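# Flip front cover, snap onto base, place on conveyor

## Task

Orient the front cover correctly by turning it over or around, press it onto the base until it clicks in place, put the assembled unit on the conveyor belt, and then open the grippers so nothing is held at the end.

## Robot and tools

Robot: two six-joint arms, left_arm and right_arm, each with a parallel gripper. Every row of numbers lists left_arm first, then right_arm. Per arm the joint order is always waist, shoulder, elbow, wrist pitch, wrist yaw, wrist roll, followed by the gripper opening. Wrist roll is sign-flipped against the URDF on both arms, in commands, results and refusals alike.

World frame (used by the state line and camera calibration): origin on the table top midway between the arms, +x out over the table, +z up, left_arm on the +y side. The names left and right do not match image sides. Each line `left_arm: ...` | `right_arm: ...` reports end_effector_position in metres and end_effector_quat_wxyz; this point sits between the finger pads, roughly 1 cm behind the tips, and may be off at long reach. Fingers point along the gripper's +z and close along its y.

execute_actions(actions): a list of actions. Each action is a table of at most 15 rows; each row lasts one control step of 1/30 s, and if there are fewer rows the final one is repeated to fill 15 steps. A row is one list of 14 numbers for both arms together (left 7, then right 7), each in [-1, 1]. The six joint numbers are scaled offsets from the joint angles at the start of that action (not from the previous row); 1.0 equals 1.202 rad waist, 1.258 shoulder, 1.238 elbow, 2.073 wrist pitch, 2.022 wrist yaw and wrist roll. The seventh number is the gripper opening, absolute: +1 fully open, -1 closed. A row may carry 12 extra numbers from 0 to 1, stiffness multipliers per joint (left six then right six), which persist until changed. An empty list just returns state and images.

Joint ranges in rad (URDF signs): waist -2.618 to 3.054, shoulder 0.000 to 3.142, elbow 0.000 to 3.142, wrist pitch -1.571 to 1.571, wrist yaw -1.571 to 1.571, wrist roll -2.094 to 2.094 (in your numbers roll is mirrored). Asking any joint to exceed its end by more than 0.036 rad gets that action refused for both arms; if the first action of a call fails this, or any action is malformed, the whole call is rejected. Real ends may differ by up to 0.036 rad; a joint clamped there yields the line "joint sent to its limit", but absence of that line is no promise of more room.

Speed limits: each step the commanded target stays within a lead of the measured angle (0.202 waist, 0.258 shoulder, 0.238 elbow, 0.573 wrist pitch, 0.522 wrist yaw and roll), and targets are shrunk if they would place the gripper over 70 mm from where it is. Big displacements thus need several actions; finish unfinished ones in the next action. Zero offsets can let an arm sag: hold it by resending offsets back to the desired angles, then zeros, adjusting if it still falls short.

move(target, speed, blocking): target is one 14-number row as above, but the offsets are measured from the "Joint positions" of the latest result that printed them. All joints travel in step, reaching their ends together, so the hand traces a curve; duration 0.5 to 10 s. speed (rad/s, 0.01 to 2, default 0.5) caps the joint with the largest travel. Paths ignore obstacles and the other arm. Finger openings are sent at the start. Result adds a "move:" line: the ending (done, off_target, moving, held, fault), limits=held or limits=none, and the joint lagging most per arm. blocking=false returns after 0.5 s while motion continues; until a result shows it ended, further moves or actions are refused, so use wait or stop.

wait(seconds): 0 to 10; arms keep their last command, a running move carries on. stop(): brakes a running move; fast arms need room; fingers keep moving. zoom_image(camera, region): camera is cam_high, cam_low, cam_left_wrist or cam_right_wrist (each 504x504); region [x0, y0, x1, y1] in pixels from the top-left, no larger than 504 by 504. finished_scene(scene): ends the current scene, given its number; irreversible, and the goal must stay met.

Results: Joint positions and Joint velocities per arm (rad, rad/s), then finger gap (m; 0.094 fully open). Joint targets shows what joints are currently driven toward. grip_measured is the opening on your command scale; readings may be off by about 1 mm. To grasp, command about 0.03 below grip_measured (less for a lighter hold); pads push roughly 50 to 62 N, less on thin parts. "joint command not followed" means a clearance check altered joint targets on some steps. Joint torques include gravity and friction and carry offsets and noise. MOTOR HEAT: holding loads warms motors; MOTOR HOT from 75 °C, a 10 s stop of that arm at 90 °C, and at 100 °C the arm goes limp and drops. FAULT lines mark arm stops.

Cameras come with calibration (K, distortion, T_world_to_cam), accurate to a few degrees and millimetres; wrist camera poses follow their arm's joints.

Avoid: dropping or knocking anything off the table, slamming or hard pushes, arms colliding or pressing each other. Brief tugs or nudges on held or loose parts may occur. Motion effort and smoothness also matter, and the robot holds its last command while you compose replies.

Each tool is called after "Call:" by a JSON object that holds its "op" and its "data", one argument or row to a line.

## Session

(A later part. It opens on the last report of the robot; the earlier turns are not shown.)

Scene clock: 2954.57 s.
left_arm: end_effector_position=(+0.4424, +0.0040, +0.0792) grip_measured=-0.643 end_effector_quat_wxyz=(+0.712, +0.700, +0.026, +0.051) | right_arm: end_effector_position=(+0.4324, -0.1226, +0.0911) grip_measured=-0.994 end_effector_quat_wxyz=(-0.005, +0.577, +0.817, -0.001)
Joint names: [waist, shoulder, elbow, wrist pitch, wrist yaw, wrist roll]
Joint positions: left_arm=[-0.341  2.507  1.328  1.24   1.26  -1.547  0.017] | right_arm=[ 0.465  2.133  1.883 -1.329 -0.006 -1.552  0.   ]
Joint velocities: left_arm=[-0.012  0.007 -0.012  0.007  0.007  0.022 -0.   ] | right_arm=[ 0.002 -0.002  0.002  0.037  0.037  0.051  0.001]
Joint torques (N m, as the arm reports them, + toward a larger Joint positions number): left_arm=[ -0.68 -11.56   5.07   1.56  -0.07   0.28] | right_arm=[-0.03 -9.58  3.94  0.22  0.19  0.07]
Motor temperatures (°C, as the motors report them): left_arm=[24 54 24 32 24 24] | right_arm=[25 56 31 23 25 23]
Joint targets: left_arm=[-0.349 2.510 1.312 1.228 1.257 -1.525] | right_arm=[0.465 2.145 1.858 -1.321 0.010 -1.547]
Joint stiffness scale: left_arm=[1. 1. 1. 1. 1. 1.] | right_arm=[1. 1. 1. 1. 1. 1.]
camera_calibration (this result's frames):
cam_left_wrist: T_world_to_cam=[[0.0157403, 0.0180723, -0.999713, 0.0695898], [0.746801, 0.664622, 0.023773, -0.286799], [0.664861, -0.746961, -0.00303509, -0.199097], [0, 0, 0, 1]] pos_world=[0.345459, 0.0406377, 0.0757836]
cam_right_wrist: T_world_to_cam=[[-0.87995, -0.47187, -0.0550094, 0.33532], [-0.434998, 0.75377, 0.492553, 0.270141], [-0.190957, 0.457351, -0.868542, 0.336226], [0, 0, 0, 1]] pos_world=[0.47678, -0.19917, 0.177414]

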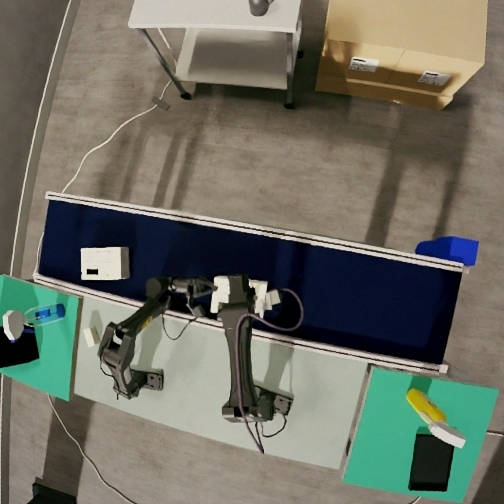

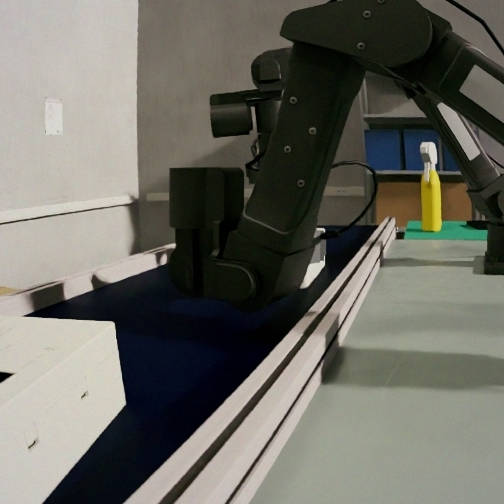

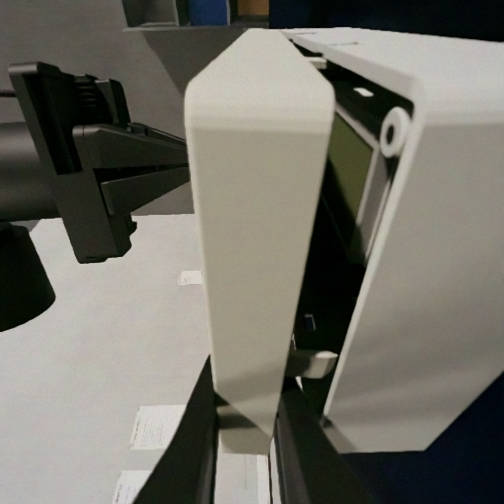

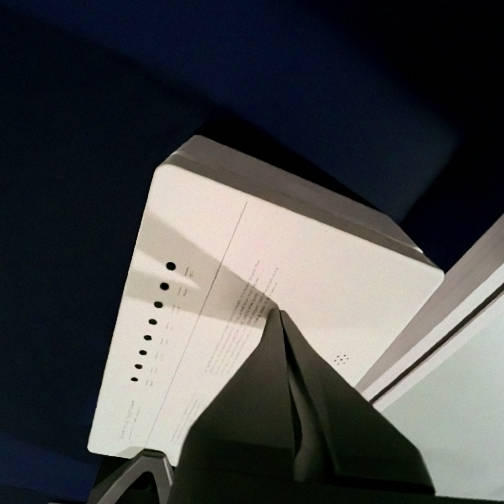

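Call:
{"op": "execute_actions", "data": {
  "actions": [
    [[-0.0067,0.0024,-0.0129,-0.004,-0.0015,0.0109,-0.65,0,0.0095,-0.020,0.004,0.0079,0.0025,-1.0],[-0.0067,0.0024,-0.0129,-0.004,-0.0015,0.0109,-0.635,0,0.0095,-0.020,0.004,0.0079,0.0025,-1.0],[-0.0067,0.0024,-0.0129,-0.004,-0.0015,0.0109,-0.62,0,0.0095,-0.020,0.004,0.0079,0.0025,-1.0],[-0.0067,0.0024,-0.0129,-0.004,-0.0015,0.0109,-0.61,0,0.0095,-0.020,0.004,0.0079,0.0025,-1.0],[-0.0067,0.0024,-0.0129,-0.004,-0.0015,0.0109,-0.60,0,0.0095,-0.020,0.004,0.0079,0.0025,-1.0],[-0.0067,0.0024,-0.0129,-0.004,-0.0015,0.0109,-0.59,0,0.0095,-0.020,0.004,0.0079,0.0025,-1.0],[-0.0067,0.0024,-0.0129,-0.004,-0.0015,0.0109,-0.58,0,0.0095,-0.020,0.004,0.0079,0.0025,-1.0],[-0.0067,0.0024,-0.0129,-0.004,-0.0015,0.0109,-0.57,0,0.0095,-0.020,0.004,0.0079,0.0025,-1.0],[-0.0067,0.0024,-0.0129,-0.004,-0.0015,0.0109,-0.56,0,0.0095,-0.020,0.004,0.0079,0.0025,-1.0]]
  ]
}}

Scene clock: 2967.17 s.
left_arm: end_effector_position=(+0.4424, +0.0040, +0.0792) grip_measured=-0.561 end_effector_quat_wxyz=(+0.712, +0.700, +0.027, +0.049) | right_arm: end_effector_position=(+0.4325, -0.1226, +0.0911) grip_measured=-0.994 end_effector_quat_wxyz=(-0.005, +0.577, +0.817, -0.001)
Joint names: [waist, shoulder, elbow, wrist pitch, wrist yaw, wrist roll]
Joint positions: left_arm=[-0.341  2.507  1.328  1.24   1.26  -1.543  0.021] | right_arm=[ 0.465  2.133  1.883 -1.329 -0.006 -1.551  0.   ]
Joint velocities: left_arm=[ 0.022  0.037 -0.007  0.051 -0.081  0.037 -0.   ] | right_arm=[-0.012 -0.002 -0.002 -0.051 -0.081  0.022  0.   ]
Joint torques (N m, as the arm reports them, + toward a larger Joint positions number): left_arm=[ -0.68 -11.39   5.09   1.61  -0.11   0.17] | right_arm=[-0.03 -9.62  3.98  0.23  0.19  0.07]
Motor temperatures (°C, as the motors report them): left_arm=[24 54 24 32 24 24] | right_arm=[25 56 30 23 25 23]
Joint targets: left_arm=[-0.349 2.510 1.312 1.232 1.257 -1.525] | right_arm=[0.465 2.145 1.858 -1.321 0.010 -1.547]
Joint stiffness scale: left_arm=[1. 1. 1. 1. 1. 1.] | right_arm=[1. 1. 1. 1. 1. 1.]
camera_calibration (this result's frames):
cam_left_wrist: T_world_to_cam=[[0.0115714, 0.0176214, -0.999778, 0.071441], [0.746945, 0.664574, 0.0203585, -0.286593], [0.664785, -0.747015, -0.00547213, -0.19887], [0, 0, 0, 1]] pos_world=[0.345448, 0.0406439, 0.0761714]
cam_right_wrist: T_world_to_cam=[[-0.87975, -0.472199, -0.0553874, 0.335321], [-0.435464, 0.753543, 0.492488, 0.270337], [-0.190816, 0.457386, -0.868555, 0.336173], [0, 0, 0, 1]] pos_world=[0.476868, -0.199134, 0.17742]

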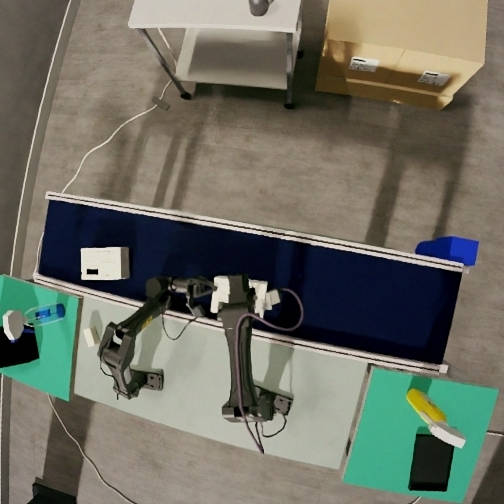

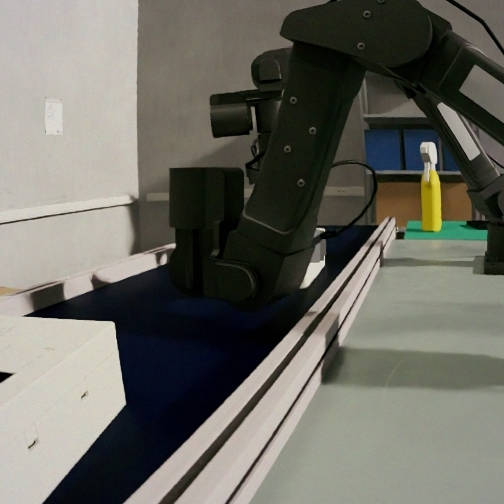

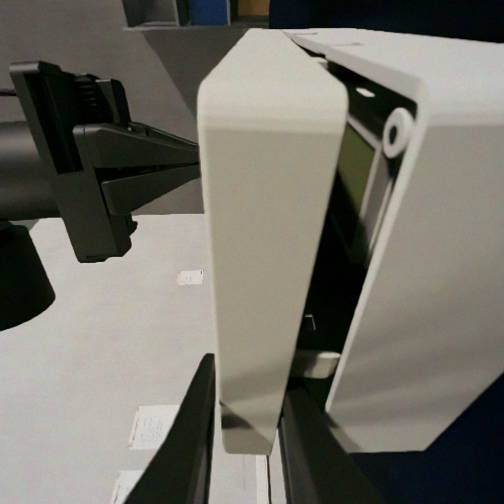

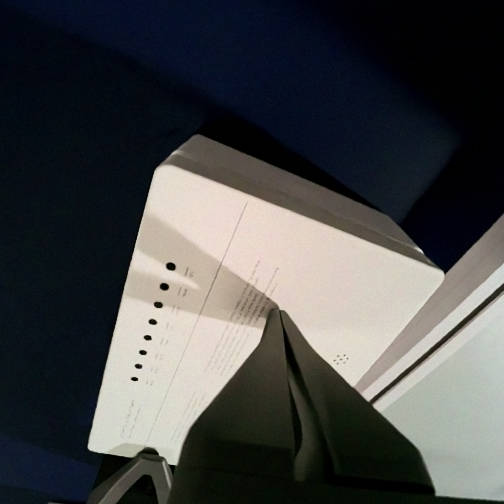

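Call:
{"op": "zoom_image", "data": {
  "camera": "cam_left_wrist",
  "region": [200, 300, 404, 504]
}}

Call:
{"op": "zoom_image", "data": {
  "camera": "cam_left_wrist",
  "region": [260, 20, 420, 180]
}}

Region (200, 300, 404, 504) of cam_left_wrist's 504x504 image, scaled by 2.471, with more detail than that image has.

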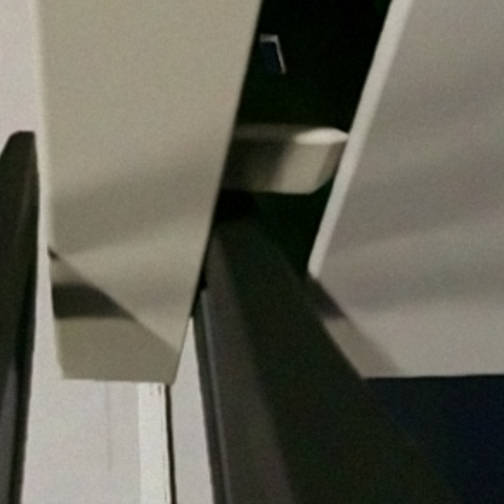

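Region (260, 20, 420, 180) of cam_left_wrist's 504x504 image, scaled by 3.150, with more detail than that image has.

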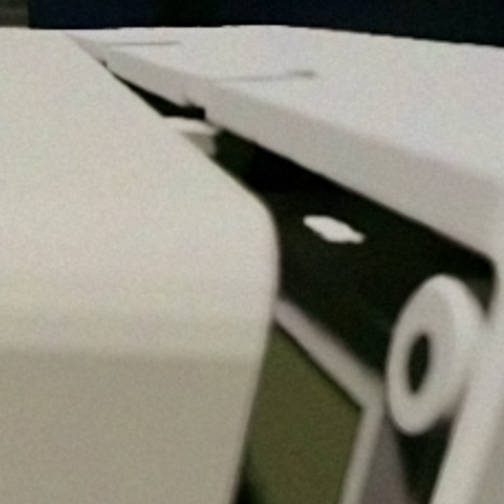

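Call:
{"op": "execute_actions", "data": {
  "actions": [
    [[-0.004,0.0024,-0.0129,-0.002,0.000,0.009,-0.56,0,0.0095,-0.020,0.004,0.0079,0.0025,-1.0],[-0.0015,0.0024,-0.0129,-0.002,0.0015,0.009,-0.56,0,0.0095,-0.020,0.004,0.0079,0.0025,-1.0],[0.001,0.0024,-0.0129,-0.002,0.003,0.009,-0.56,0,0.0095,-0.020,0.004,0.0079,0.0025,-1.0],[0.0035,0.0024,-0.0129,-0.002,0.0045,0.009,-0.56,0,0.0095,-0.020,0.004,0.0079,0.0025,-1.0],[0.0055,0.0024,-0.0129,-0.002,0.006,0.009,-0.56,0,0.0095,-0.020,0.004,0.0079,0.0025,-1.0],[0.0075,0.0024,-0.0129,-0.002,0.0072,0.009,-0.56,0,0.0095,-0.020,0.004,0.0079,0.0025,-1.0],[0.0095,0.0024,-0.0129,-0.002,0.0084,0.009,-0.56,0,0.0095,-0.020,0.004,0.0079,0.0025,-1.0],[0.0115,0.0024,-0.0129,-0.002,0.0096,0.009,-0.56,0,0.0095,-0.020,0.004,0.0079,0.0025,-1.0],[0.0135,0.0024,-0.0129,-0.002,0.0108,0.009,-0.56,0,0.0095,-0.020,0.004,0.0079,0.0025,-1.0],[0.0155,0.0024,-0.0129,-0.002,0.012,0.009,-0.56,0,0.0095,-0.020,0.004,0.0079,0.0025,-1.0],[0.0175,0.0024,-0.0129,-0.002,0.0132,0.009,-0.56,0,0.0095,-0.020,0.004,0.0079,0.0025,-1.0],[0.0195,0.0024,-0.0129,-0.002,0.0144,0.009,-0.56,0,0.0095,-0.020,0.004,0.0079,0.0025,-1.0],[0.0215,0.0024,-0.0129,-0.002,0.0156,0.009,-0.56,0,0.0095,-0.020,0.004,0.0079,0.0025,-1.0],[0.0235,0.0024,-0.0129,-0.002,0.0165,0.009,-0.56,0,0.0095,-0.020,0.004,0.0079,0.0025,-1.0],[0.025,0.0024,-0.0129,-0.002,0.0173,0.009,-0.56,0,0.0095,-0.020,0.004,0.0079,0.0025,-1.0]]
  ]
}}

Scene clock: 3009.07 s.
left_arm: end_effector_position=(+0.4432, +0.0103, +0.0790) grip_measured=-0.561 end_effector_quat_wxyz=(+0.712, +0.700, +0.026, +0.048) | right_arm: end_effector_position=(+0.4325, -0.1226, +0.0911) grip_measured=-0.994 end_effector_quat_wxyz=(-0.005, +0.577, +0.817, -0.001)
Joint names: [waist, shoulder, elbow, wrist pitch, wrist yaw, wrist roll]
Joint positions: left_arm=[-0.326  2.507  1.328  1.24   1.278 -1.542  0.021] | right_arm=[ 0.465  2.133  1.883 -1.329 -0.006 -1.551  0.   ]
Joint velocities: left_arm=[ 0.09  -0.007 -0.017 -0.081  0.022 -0.007 -0.001] | right_arm=[-0.007 -0.002 -0.027 -0.095  0.037 -0.022  0.001]
Joint torques (N m, as the arm reports them, + toward a larger Joint positions number): left_arm=[  0.97 -11.43   5.07   1.66   0.     0.23] | right_arm=[-0.03 -9.62  3.98  0.22  0.19  0.07]
Motor temperatures (°C, as the motors report them): left_arm=[24 54 24 32 24 24] | right_arm=[25 55 29 23 25 23]
Joint targets: left_arm=[-0.311 2.510 1.312 1.236 1.296 -1.524] | right_arm=[0.465 2.145 1.858 -1.320 0.010 -1.546]
Joint stiffness scale: left_arm=[1. 1. 1. 1. 1. 1.] | right_arm=[1. 1. 1. 1. 1. 1.]
camera_calibration (this result's frames):
cam_left_wrist: T_world_to_cam=[[0.0110642, 0.0185387, -0.999767, 0.0713556], [0.748717, 0.662571, 0.020572, -0.292196], [0.662798, -0.74877, -0.00654944, -0.193648], [0, 0, 0, 1]] pos_world=[0.346332, 0.0472804, 0.0760817]
cam_right_wrist: T_world_to_cam=[[-0.87957, -0.472534, -0.0553901, 0.335202], [-0.435752, 0.753375, 0.49249, 0.270441], [-0.190989, 0.457316, -0.868553, 0.33624], [0, 0, 0, 1]] pos_world=[0.476897, -0.199117, 0.177419]

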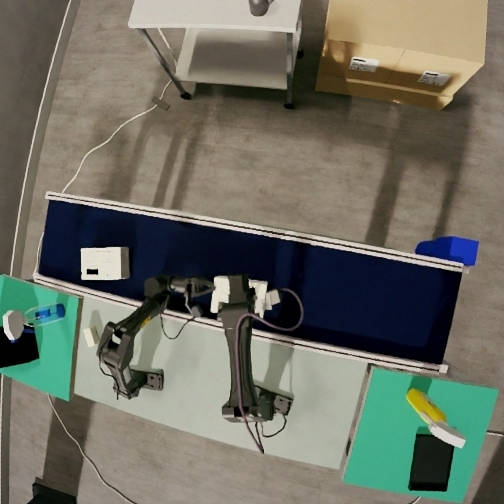

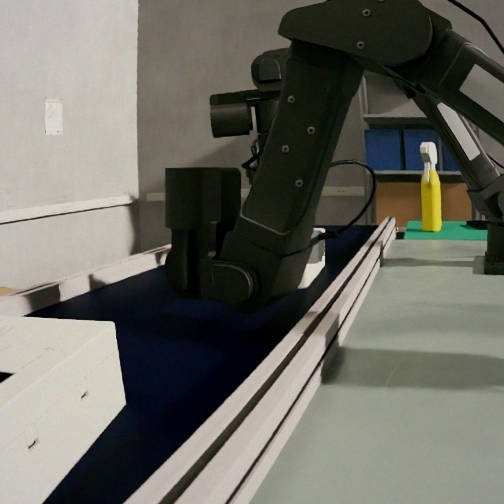

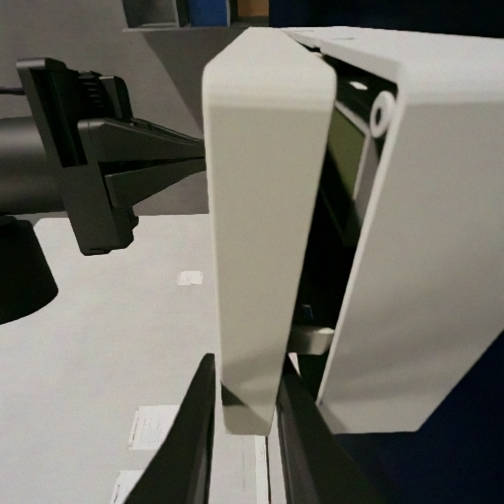

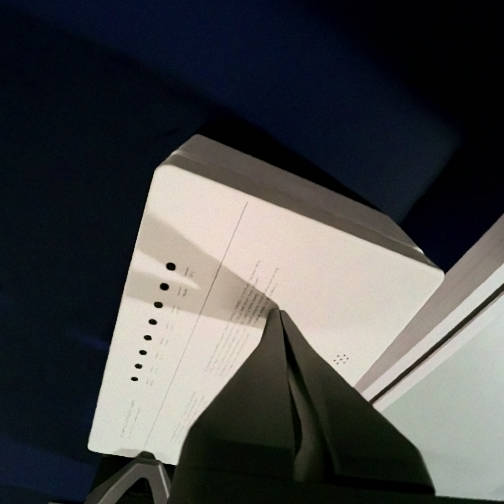

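Call:
{"op": "execute_actions", "data": {
  "actions": [
    [[0.0147,0.0024,-0.0129,-0.002,0.0102,0.009,-0.56,0,0.0095,-0.020,0.004,0.0079,0.0025,-1.0],[0.0169,0.0024,-0.0129,-0.002,0.0115,0.009,-0.56,0,0.0095,-0.020,0.004,0.0079,0.0025,-1.0],[0.0191,0.0024,-0.0129,-0.002,0.0127,0.009,-0.56,0,0.0095,-0.020,0.004,0.0079,0.0025,-1.0],[0.0213,0.0024,-0.0129,-0.002,0.014,0.009,-0.56,0,0.0095,-0.020,0.004,0.0079,0.0025,-1.0],[0.0235,0.0024,-0.0129,-0.002,0.0152,0.009,-0.56,0,0.0095,-0.020,0.004,0.0079,0.0025,-1.0],[0.0257,0.0024,-0.0129,-0.002,0.0165,0.009,-0.56,0,0.0095,-0.020,0.004,0.0079,0.0025,-1.0],[0.0279,0.0024,-0.0129,-0.002,0.0177,0.009,-0.56,0,0.0095,-0.020,0.004,0.0079,0.0025,-1.0],[0.0301,0.0024,-0.0129,-0.002,0.019,0.009,-0.56,0,0.0095,-0.020,0.004,0.0079,0.0025,-1.0],[0.0323,0.0024,-0.0129,-0.002,0.0202,0.009,-0.56,0,0.0095,-0.020,0.004,0.0079,0.0025,-1.0],[0.0345,0.0024,-0.0129,-0.002,0.0215,0.009,-0.56,0,0.0095,-0.020,0.004,0.0079,0.0025,-1.0],[0.0367,0.0024,-0.0129,-0.002,0.0227,0.009,-0.56,0,0.0095,-0.020,0.004,0.0079,0.0025,-1.0],[0.0389,0.0024,-0.0129,-0.002,0.024,0.009,-0.56,0,0.0095,-0.020,0.004,0.0079,0.0025,-1.0],[0.0411,0.0024,-0.0129,-0.002,0.0252,0.009,-0.56,0,0.0095,-0.020,0.004,0.0079,0.0025,-1.0],[0.0433,0.0024,-0.0129,-0.002,0.0265,0.009,-0.56,0,0.0095,-0.020,0.004,0.0079,0.0025,-1.0],[0.045,0.0024,-0.0129,-0.002,0.0277,0.009,-0.56,0,0.0095,-0.020,0.004,0.0079,0.0025,-1.0]]
  ]
}}

Scene clock: 3025.83 s.
left_arm: end_effector_position=(+0.4473, +0.0290, +0.0786) grip_measured=-0.561 end_effector_quat_wxyz=(+0.711, +0.701, +0.028, +0.050) | right_arm: end_effector_position=(+0.4325, -0.1226, +0.0911) grip_measured=-0.994 end_effector_quat_wxyz=(-0.005, +0.577, +0.817, -0.001)
Joint names: [waist, shoulder, elbow, wrist pitch, wrist yaw, wrist roll]
Joint positions: left_arm=[-0.285  2.507  1.328  1.24   1.313 -1.541  0.021] | right_arm=[ 0.465  2.133  1.883 -1.329 -0.006 -1.55   0.   ]
Joint velocities: left_arm=[ 0.085 -0.017 -0.012  0.066  0.007  0.022  0.   ] | right_arm=[ 0.012  0.022 -0.012  0.007 -0.007  0.037  0.001]
Joint torques (N m, as the arm reports them, + toward a larger Joint positions number): left_arm=[  0.63 -11.48   5.09   1.63   0.03   0.22] | right_arm=[-0.08 -9.64  4.    0.22  0.22  0.07]
Motor temperatures (°C, as the motors report them): left_arm=[24 54 24 32 24 24] | right_arm=[25 55 29 23 25 23]
Joint targets: left_arm=[-0.272 2.510 1.312 1.236 1.334 -1.524] | right_arm=[0.465 2.145 1.858 -1.320 0.010 -1.546]
Joint stiffness scale: left_arm=[1. 1. 1. 1. 1. 1.] | right_arm=[1. 1. 1. 1. 1. 1.]
camera_calibration (this result's frames):
cam_left_wrist: T_world_to_cam=[[0.0105567, 0.0206779, -0.99973, 0.0707512], [0.744885, 0.666841, 0.0216582, -0.306111], [0.667109, -0.744913, -0.008363, -0.184313], [0, 0, 0, 1]] pos_world=[0.350227, 0.065367, 0.0758206]
cam_right_wrist: T_world_to_cam=[[-0.87939, -0.472869, -0.0553928, 0.335083], [-0.43604, 0.753207, 0.492492, 0.270545], [-0.191162, 0.457246, -0.868552, 0.336306], [0, 0, 0, 1]] pos_world=[0.476926, -0.1991, 0.177419]

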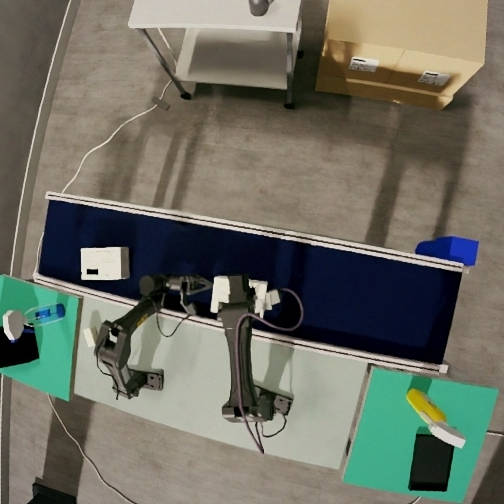

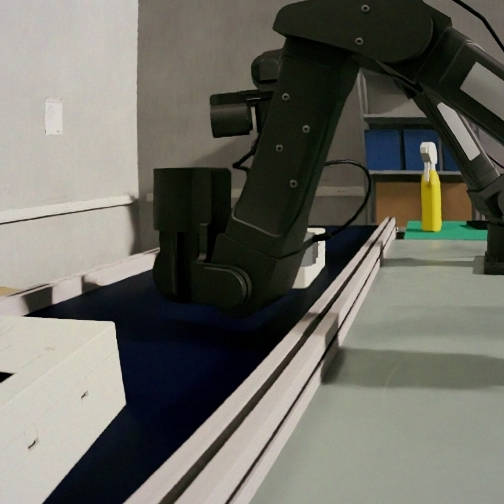

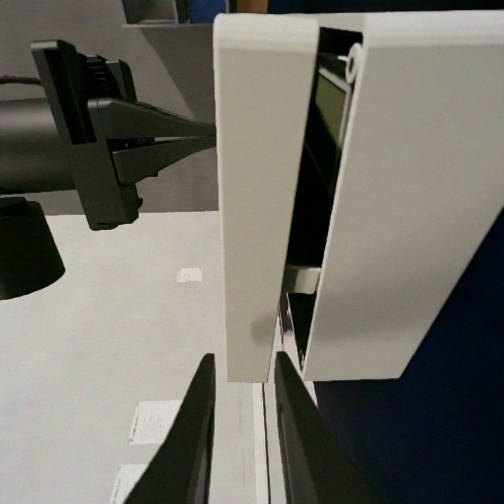

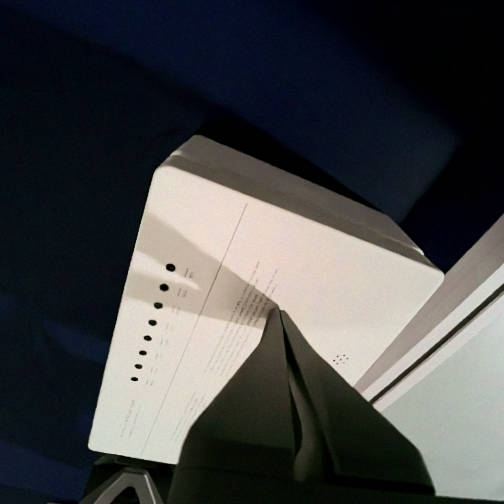

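Call:
{"op": "zoom_image", "data": {
  "camera": "cam_left_wrist",
  "region": [200, 200, 400, 400]
}}

Call:
{"op": "zoom_image", "data": {
  "camera": "cam_left_wrist",
  "region": [200, 0, 420, 220]
}}

Region (200, 200, 400, 400) of cam_left_wrist's 504x504 image, scaled by 2.520, with more detail than that image has.

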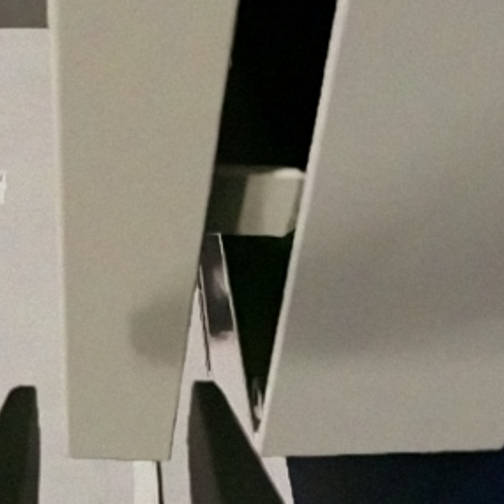

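Region (200, 0, 420, 220) of cam_left_wrist's 504x504 image, scaled by 2.291, with more detail than that image has.

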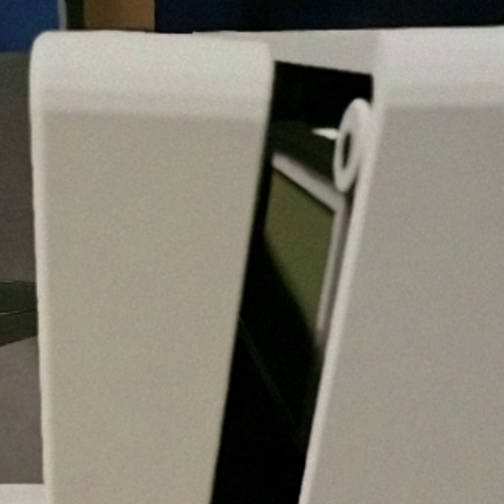

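Call:
{"op": "zoom_image", "data": {
  "camera": "cam_left_wrist",
  "region": [260, 280, 340, 390]
}}

Region (260, 280, 340, 390) of cam_left_wrist's 504x504 image, scaled by 4.582, with more detail than that image has; it fills the left 367 columns of this view, and the rest is white.

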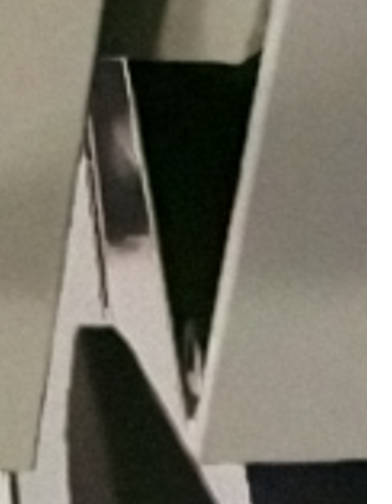

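Call:
{"op": "execute_actions", "data": {
  "actions": []
}}

Scene clock: 3101.90 s.
left_arm: end_effector_position=(+0.4473, +0.0323, +0.0785) grip_measured=-0.561 end_effector_quat_wxyz=(+0.711, +0.701, +0.027, +0.049) | right_arm: end_effector_position=(+0.4325, -0.1226, +0.0911) grip_measured=-0.994 end_effector_quat_wxyz=(-0.005, +0.577, +0.817, -0.001)
Joint names: [waist, shoulder, elbow, wrist pitch, wrist yaw, wrist roll]
Joint positions: left_arm=[-0.277  2.507  1.328  1.24   1.324 -1.541  0.021] | right_arm=[ 0.465  2.133  1.883 -1.329 -0.006 -1.55   0.   ]
Joint velocities: left_arm=[-0.007 -0.012  0.017 -0.051  0.007  0.051 -0.   ] | right_arm=[ 0.017 -0.007 -0.012 -0.095 -0.007  0.022 -0.   ]
Joint torques (N m, as the arm reports them, + toward a larger Joint positions number): left_arm=[  0.48 -11.46   5.01   1.6    0.03   0.23] | right_arm=[-0.03 -9.64  4.    0.23  0.19  0.07]
Motor temperatures (°C, as the motors report them): left_arm=[24 54 24 32 24 24] | right_arm=[25 54 29 23 25 23]
Joint targets: left_arm=[-0.272 2.510 1.312 1.236 1.334 -1.524] | right_arm=[0.465 2.145 1.858 -1.320 0.010 -1.546]
Joint stiffness scale: left_arm=[1. 1. 1. 1. 1. 1.] | right_arm=[1. 1. 1. 1. 1. 1.]
camera_calibration (this result's frames):
cam_left_wrist: T_world_to_cam=[[0.0107016, 0.0212722, -0.999716, 0.0704879], [0.746649, 0.66485, 0.0221394, -0.309121], [0.665133, -0.746674, -0.00876787, -0.180845], [0, 0, 0, 1]] pos_world=[0.350336, 0.068987, 0.0757261]
cam_right_wrist: T_world_to_cam=[[-0.87939, -0.472869, -0.0553928, 0.335083], [-0.43604, 0.753207, 0.492492, 0.270545], [-0.191162, 0.457246, -0.868552, 0.336306], [0, 0, 0, 1]] pos_world=[0.476926, -0.1991, 0.177419]

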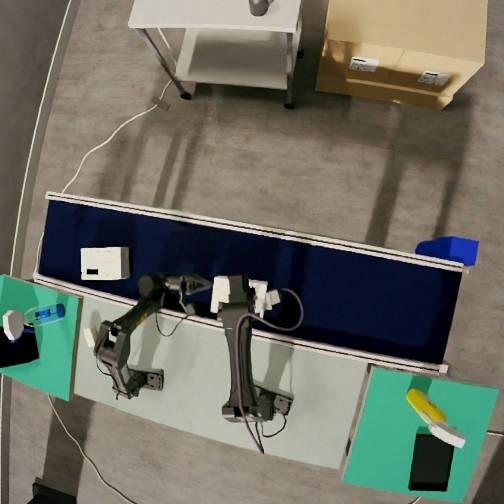

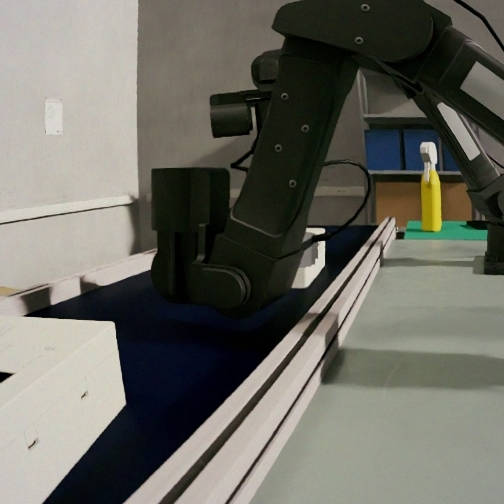

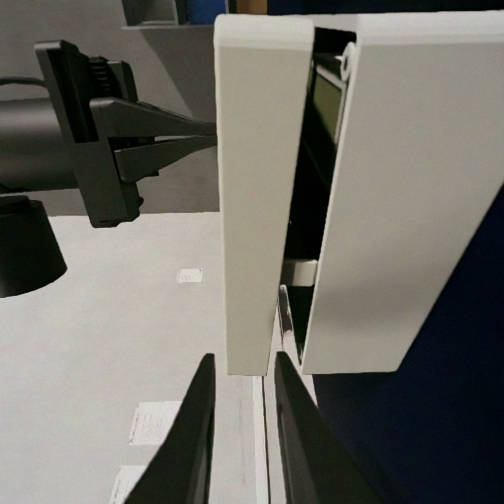

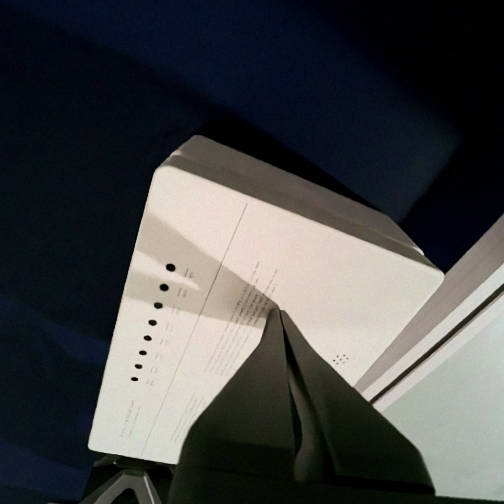

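Call:
{"op": "zoom_image", "data": {
  "camera": "cam_left_wrist",
  "region": [250, 230, 370, 390]
}}

Call:
{"op": "zoom_image", "data": {
  "camera": "cam_right_wrist",
  "region": [140, 120, 460, 320]
}}

Region (250, 230, 370, 390) of cam_left_wrist's 504x504 image, scaled by 3.150, with more detail than that image has; it fills the left 378 columns of this view, and the rest is white.

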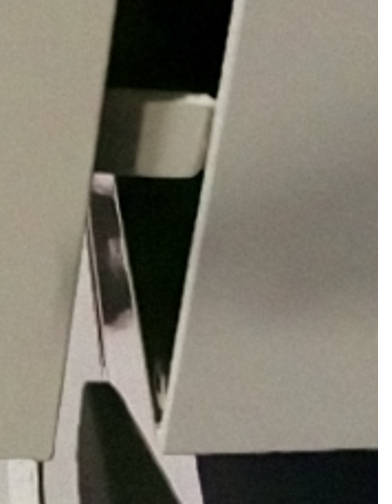

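Region (140, 120, 460, 320) of cam_right_wrist's 504x504 image, scaled by 1.575, with more detail than that image has; it fills the top 315 rows of this view, and the rest is white.

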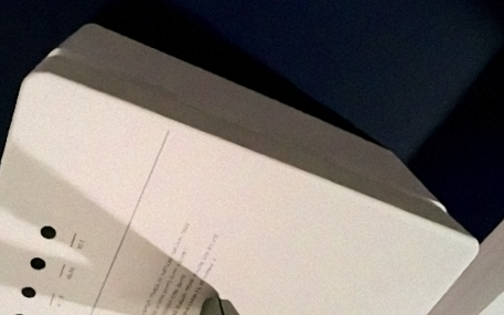

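Call:
{"op": "zoom_image", "data": {
  "camera": "cam_left_wrist",
  "region": [260, 40, 380, 270]
}}

Region (260, 40, 380, 270) of cam_left_wrist's 504x504 image, scaled by 2.191, with more detail than that image has; it fills the left 263 columns of this view, and the rest is white.

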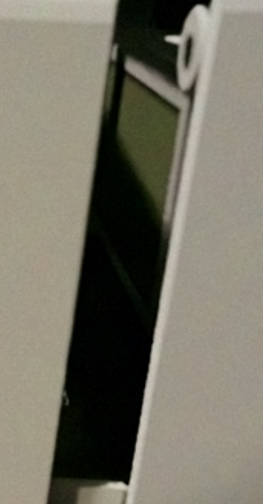

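Call:
{"op": "move", "data": {
  "target": [0.0216,0.1204,0.3041,-0.0965,0.0129,0.762,-1.0, 0,0.0095,-0.020,0.004,0.0079,0.002,-1.0],
  "speed": 0.8
}}

Scene clock: 3224.73 s.
left_arm: end_effector_position=(+0.5052, +0.0331, +0.0801) grip_measured=-0.993 end_effector_quat_wxyz=(+0.548, +0.488, +0.504, -0.455) | right_arm: end_effector_position=(+0.4324, -0.1225, +0.0911) grip_measured=-0.994 end_effector_quat_wxyz=(-0.005, +0.577, +0.817, -0.001)
Joint names: [waist, shoulder, elbow, wrist pitch, wrist yaw, wrist roll]
Joint positions: left_arm=[-0.26   2.652  1.67   1.052  1.34  -0.007  0.   ] | right_arm=[ 0.465  2.133  1.883 -1.329 -0.006 -1.55   0.   ]
Joint velocities: left_arm=[ 0.022 -0.012 -0.007  0.007  0.022  0.007  0.   ] | right_arm=[ 0.007  0.002 -0.012 -0.022 -0.051 -0.081 -0.001]
Joint torques (N m, as the arm reports them, + toward a larger Joint positions number): left_arm=[  0.8  -12.64   9.99   1.48   0.03   0.07] | right_arm=[-0.03 -9.63  3.99  0.23  0.19  0.07]
Motor temperatures (°C, as the motors report them): left_arm=[24 54 25 32 24 24] | right_arm=[25 53 29 23 25 23]
Joint targets: left_arm=[-0.251 2.659 1.705 1.040 1.350 -0.000] | right_arm=[0.465 2.145 1.858 -1.320 0.010 -1.546]
Joint stiffness scale: left_arm=[1. 1. 1. 1. 1. 1.] | right_arm=[1. 1. 1. 1. 1. 1.]
move: off_target (left_arm, right_arm); limits=none; left_arm: farthest joint: the elbow, 0.034 radians from its target (0.376 radians at the start); right_arm: farthest joint: the elbow, 0.025 radians from its target (0.025 radians at the start)
camera_calibration (this result's frames):
cam_left_wrist: T_world_to_cam=[[-0.995457, -0.0743625, -0.0594568, 0.507644], [0.00636601, 0.571099, -0.820856, 0.091695], [0.0949966, -0.817506, -0.568032, 0.116391], [0, 0, 0, 1]] pos_world=[0.493697, 0.0805331, 0.171565]
cam_right_wrist: T_world_to_cam=[[-0.879398, -0.472847, -0.0554582, 0.335107], [-0.435978, 0.75303, 0.492818, 0.270409], [-0.191266, 0.457561, -0.868364, 0.336339], [0, 0, 0, 1]] pos_world=[0.476915, -0.199067, 0.177387]

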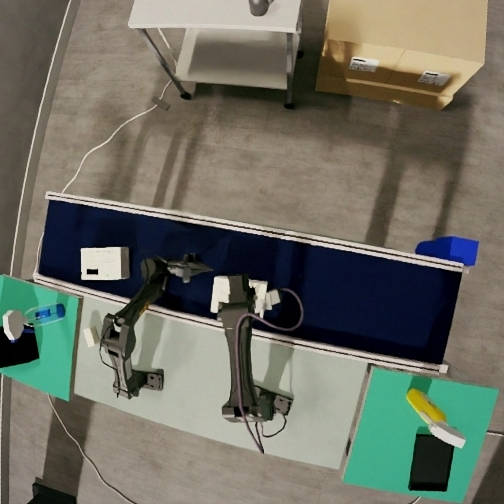

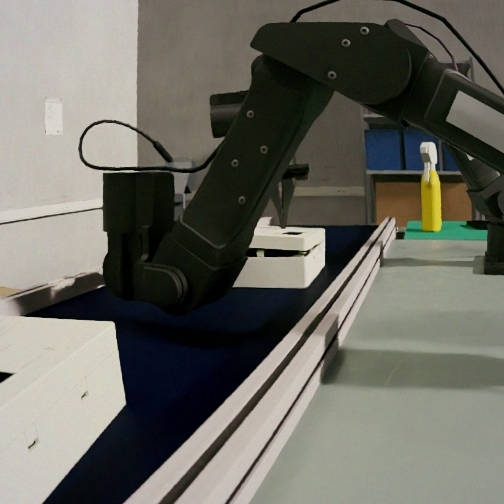

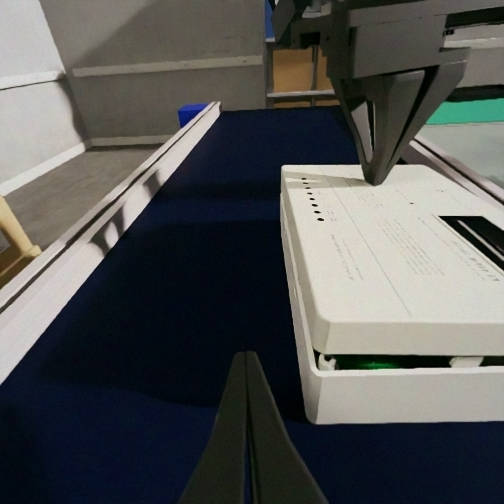

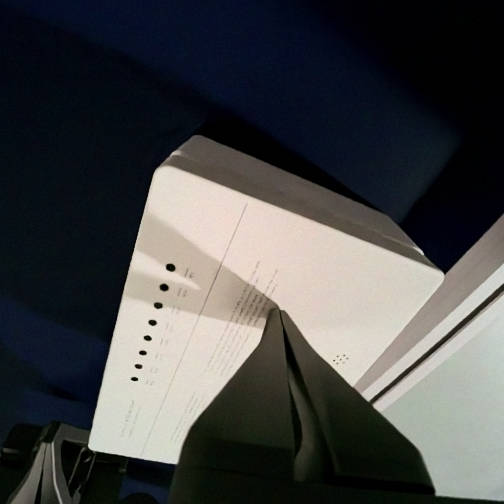

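Call:
{"op": "zoom_image", "data": {
  "camera": "cam_left_wrist",
  "region": [270, 280, 504, 430]
}}

Region (270, 280, 504, 430) of cam_left_wrist's 504x504 image, scaled by 2.154, with more detail than that image has; it fills the top 323 rows of this view, and the rest is white.

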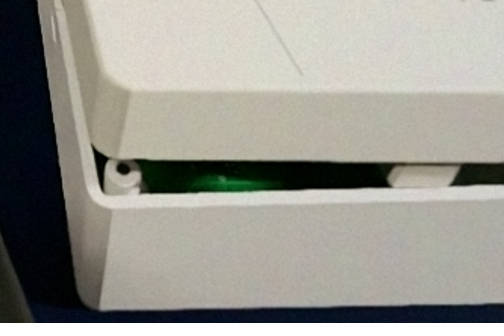

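Call:
{"op": "zoom_image", "data": {
  "camera": "cam_left_wrist",
  "region": [275, 150, 355, 400]
}}

Region (275, 150, 355, 400) of cam_left_wrist's 504x504 image, scaled by 2.016, with more detail than that image has; it fills the left 161 columns of this view, and the rest is white.

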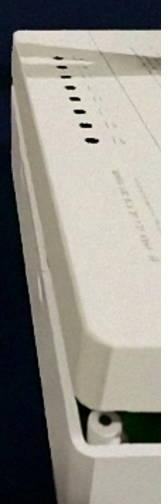

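Call:
{"op": "zoom_image", "data": {
  "camera": "cam_left_wrist",
  "region": [404, 325, 504, 395]
}}

Call:
{"op": "zoom_image", "data": {
  "camera": "cam_low",
  "region": [225, 215, 335, 295]
}}

Region (404, 325, 504, 395) of cam_left_wrist's 504x504 image, scaled by 5.040, with more detail than that image has; it fills the top 353 rows of this view, and the rest is white.

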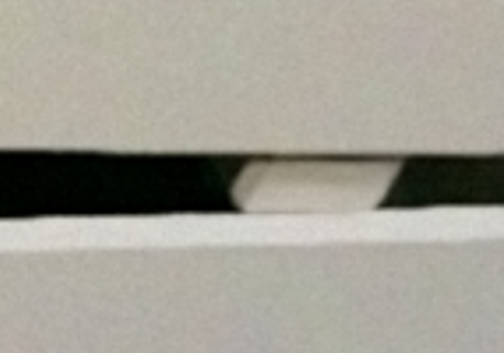

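Region (225, 215, 335, 295) of cam_low's 504x504 image, scaled by 4.582, with more detail than that image has; it fills the top 367 rows of this view, and the rest is white.

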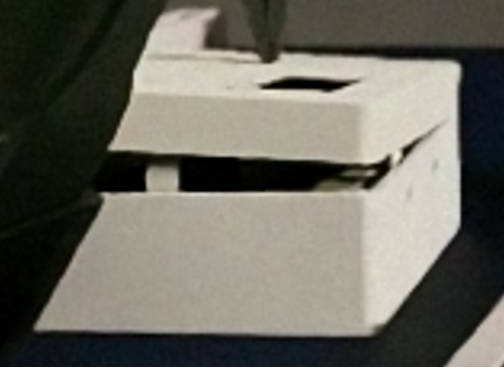

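Call:
{"op": "move", "data": {
  "target": [-0.0444,0.1244,0.2953,-0.0922,-0.0254,0.003,-1.0, 0,0.0095,-0.020,0.004,0.0079,0.002,-1.0],
  "speed": 0.4
}}

Scene clock: 3346.27 s.
left_arm: end_effector_position=(+0.5433, +0.0025, +0.0796) grip_measured=-0.993 end_effector_quat_wxyz=(+0.547, +0.488, +0.502, -0.459) | right_arm: end_effector_position=(+0.4324, -0.1225, +0.0911) grip_measured=-0.994 end_effector_quat_wxyz=(-0.005, +0.577, +0.817, -0.001)
Joint names: [waist, shoulder, elbow, wrist pitch, wrist yaw, wrist roll]
Joint positions: left_arm=[-0.306  2.804  2.     0.874  1.301 -0.007  0.   ] | right_arm=[ 0.465  2.133  1.883 -1.329 -0.006 -1.55   0.   ]
Joint velocities: left_arm=[ 0.007  0.002 -0.002 -0.095  0.007  0.022  0.   ] | right_arm=[ 0.007  0.012 -0.012 -0.081 -0.037 -0.051 -0.   ]
Joint torques (N m, as the arm reports them, + toward a larger Joint positions number): left_arm=[ -0.41 -13.72  10.71   1.49  -0.15   0.11] | right_arm=[-0.02 -9.63  3.99  0.23  0.19  0.07]
Motor temperatures (°C, as the motors report them): left_arm=[24 57 29 31 24 24] | right_arm=[25 53 28 23 25 23]
Joint targets: left_arm=[-0.313 2.809 2.036 0.861 1.288 -0.001] | right_arm=[0.465 2.145 1.858 -1.320 0.010 -1.546]
Joint stiffness scale: left_arm=[1. 1. 1. 1. 1. 1.] | right_arm=[1. 1. 1. 1. 1. 1.]
move: off_target (left_arm, right_arm); limits=none; left_arm: farthest joint: the elbow, 0.036 radians from its target (0.365 radians at the start); right_arm: farthest joint: the elbow, 0.025 radians from its target (0.025 radians at the start)
camera_calibration (this result's frames):
cam_left_wrist: T_world_to_cam=[[-0.996068, -0.0671963, -0.0577422, 0.54341], [0.00930315, 0.568806, -0.822419, 0.107064], [0.0881077, -0.819722, -0.565944, 0.0910428], [0, 0, 0, 1]] pos_world=[0.532256, 0.0502461, 0.170955]
cam_right_wrist: T_world_to_cam=[[-0.879398, -0.472847, -0.0554582, 0.335107], [-0.435978, 0.75303, 0.492818, 0.270409], [-0.191266, 0.457561, -0.868364, 0.336339], [0, 0, 0, 1]] pos_world=[0.476915, -0.199067, 0.177387]

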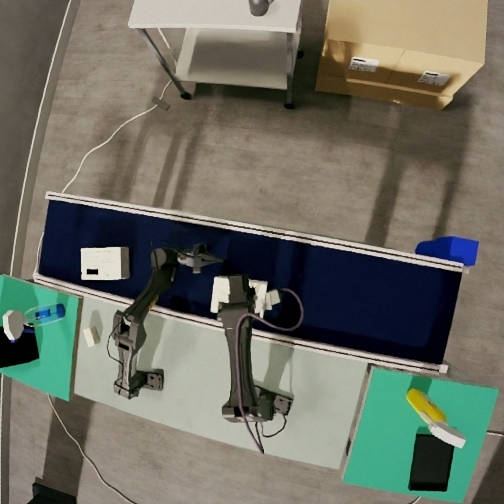

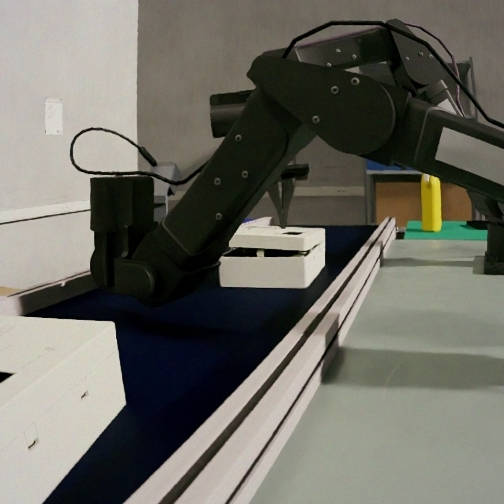

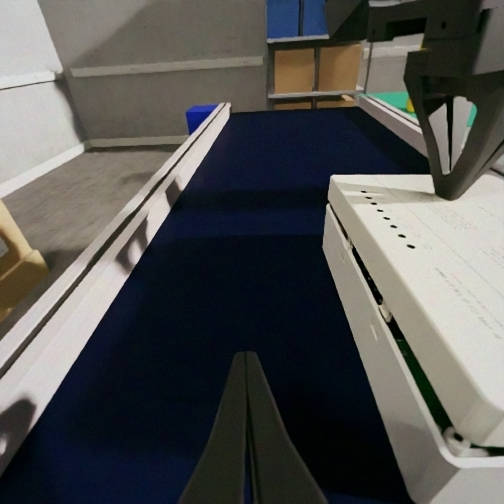

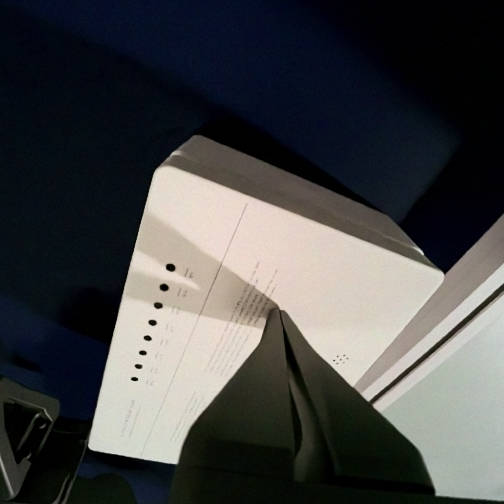

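Call:
{"op": "zoom_image", "data": {
  "camera": "cam_left_wrist",
  "region": [315, 190, 504, 480]
}}

Call:
{"op": "zoom_image", "data": {
  "camera": "cam_low",
  "region": [210, 215, 335, 295]
}}

Region (315, 190, 504, 480) of cam_left_wrist's 504x504 image, scaled by 1.738, with more detail than that image has; it fills the left 328 columns of this view, and the rest is white.

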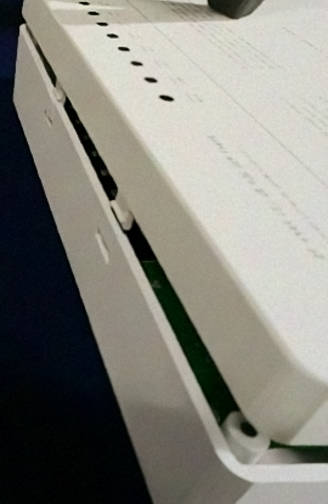

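Region (210, 215, 335, 295) of cam_low's 504x504 image, scaled by 4.032, with more detail than that image has; it fills the top 323 rows of this view, and the rest is white.

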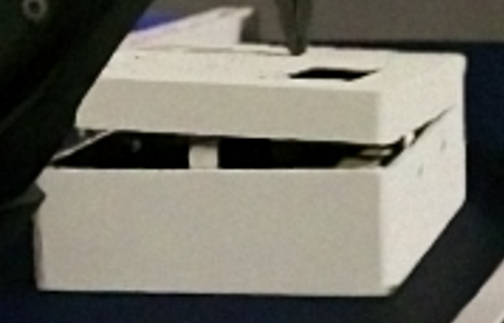

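Call:
{"op": "zoom_image", "data": {
  "camera": "cam_left_wrist",
  "region": [355, 285, 425, 350]
}}

Call:
{"op": "zoom_image", "data": {
  "camera": "cam_left_wrist",
  "region": [320, 195, 380, 275]
}}

Region (355, 285, 425, 350) of cam_left_wrist's 504x504 image, scaled by 7.200, with more detail than that image has; it fills the top 468 rows of this view, and the rest is white.

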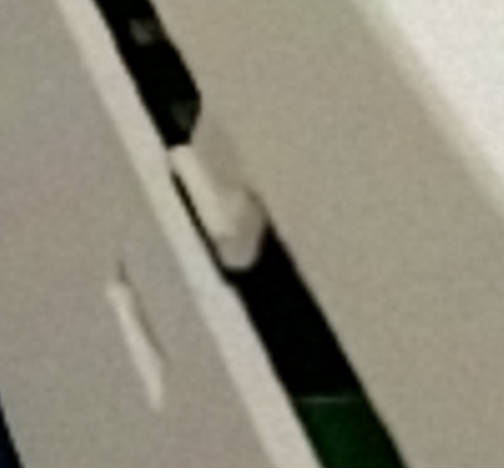

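Region (320, 195, 380, 275) of cam_left_wrist's 504x504 image, scaled by 6.300, with more detail than that image has; it fills the left 378 columns of this view, and the rest is white.

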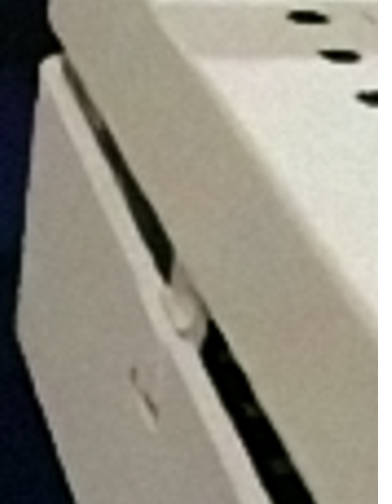

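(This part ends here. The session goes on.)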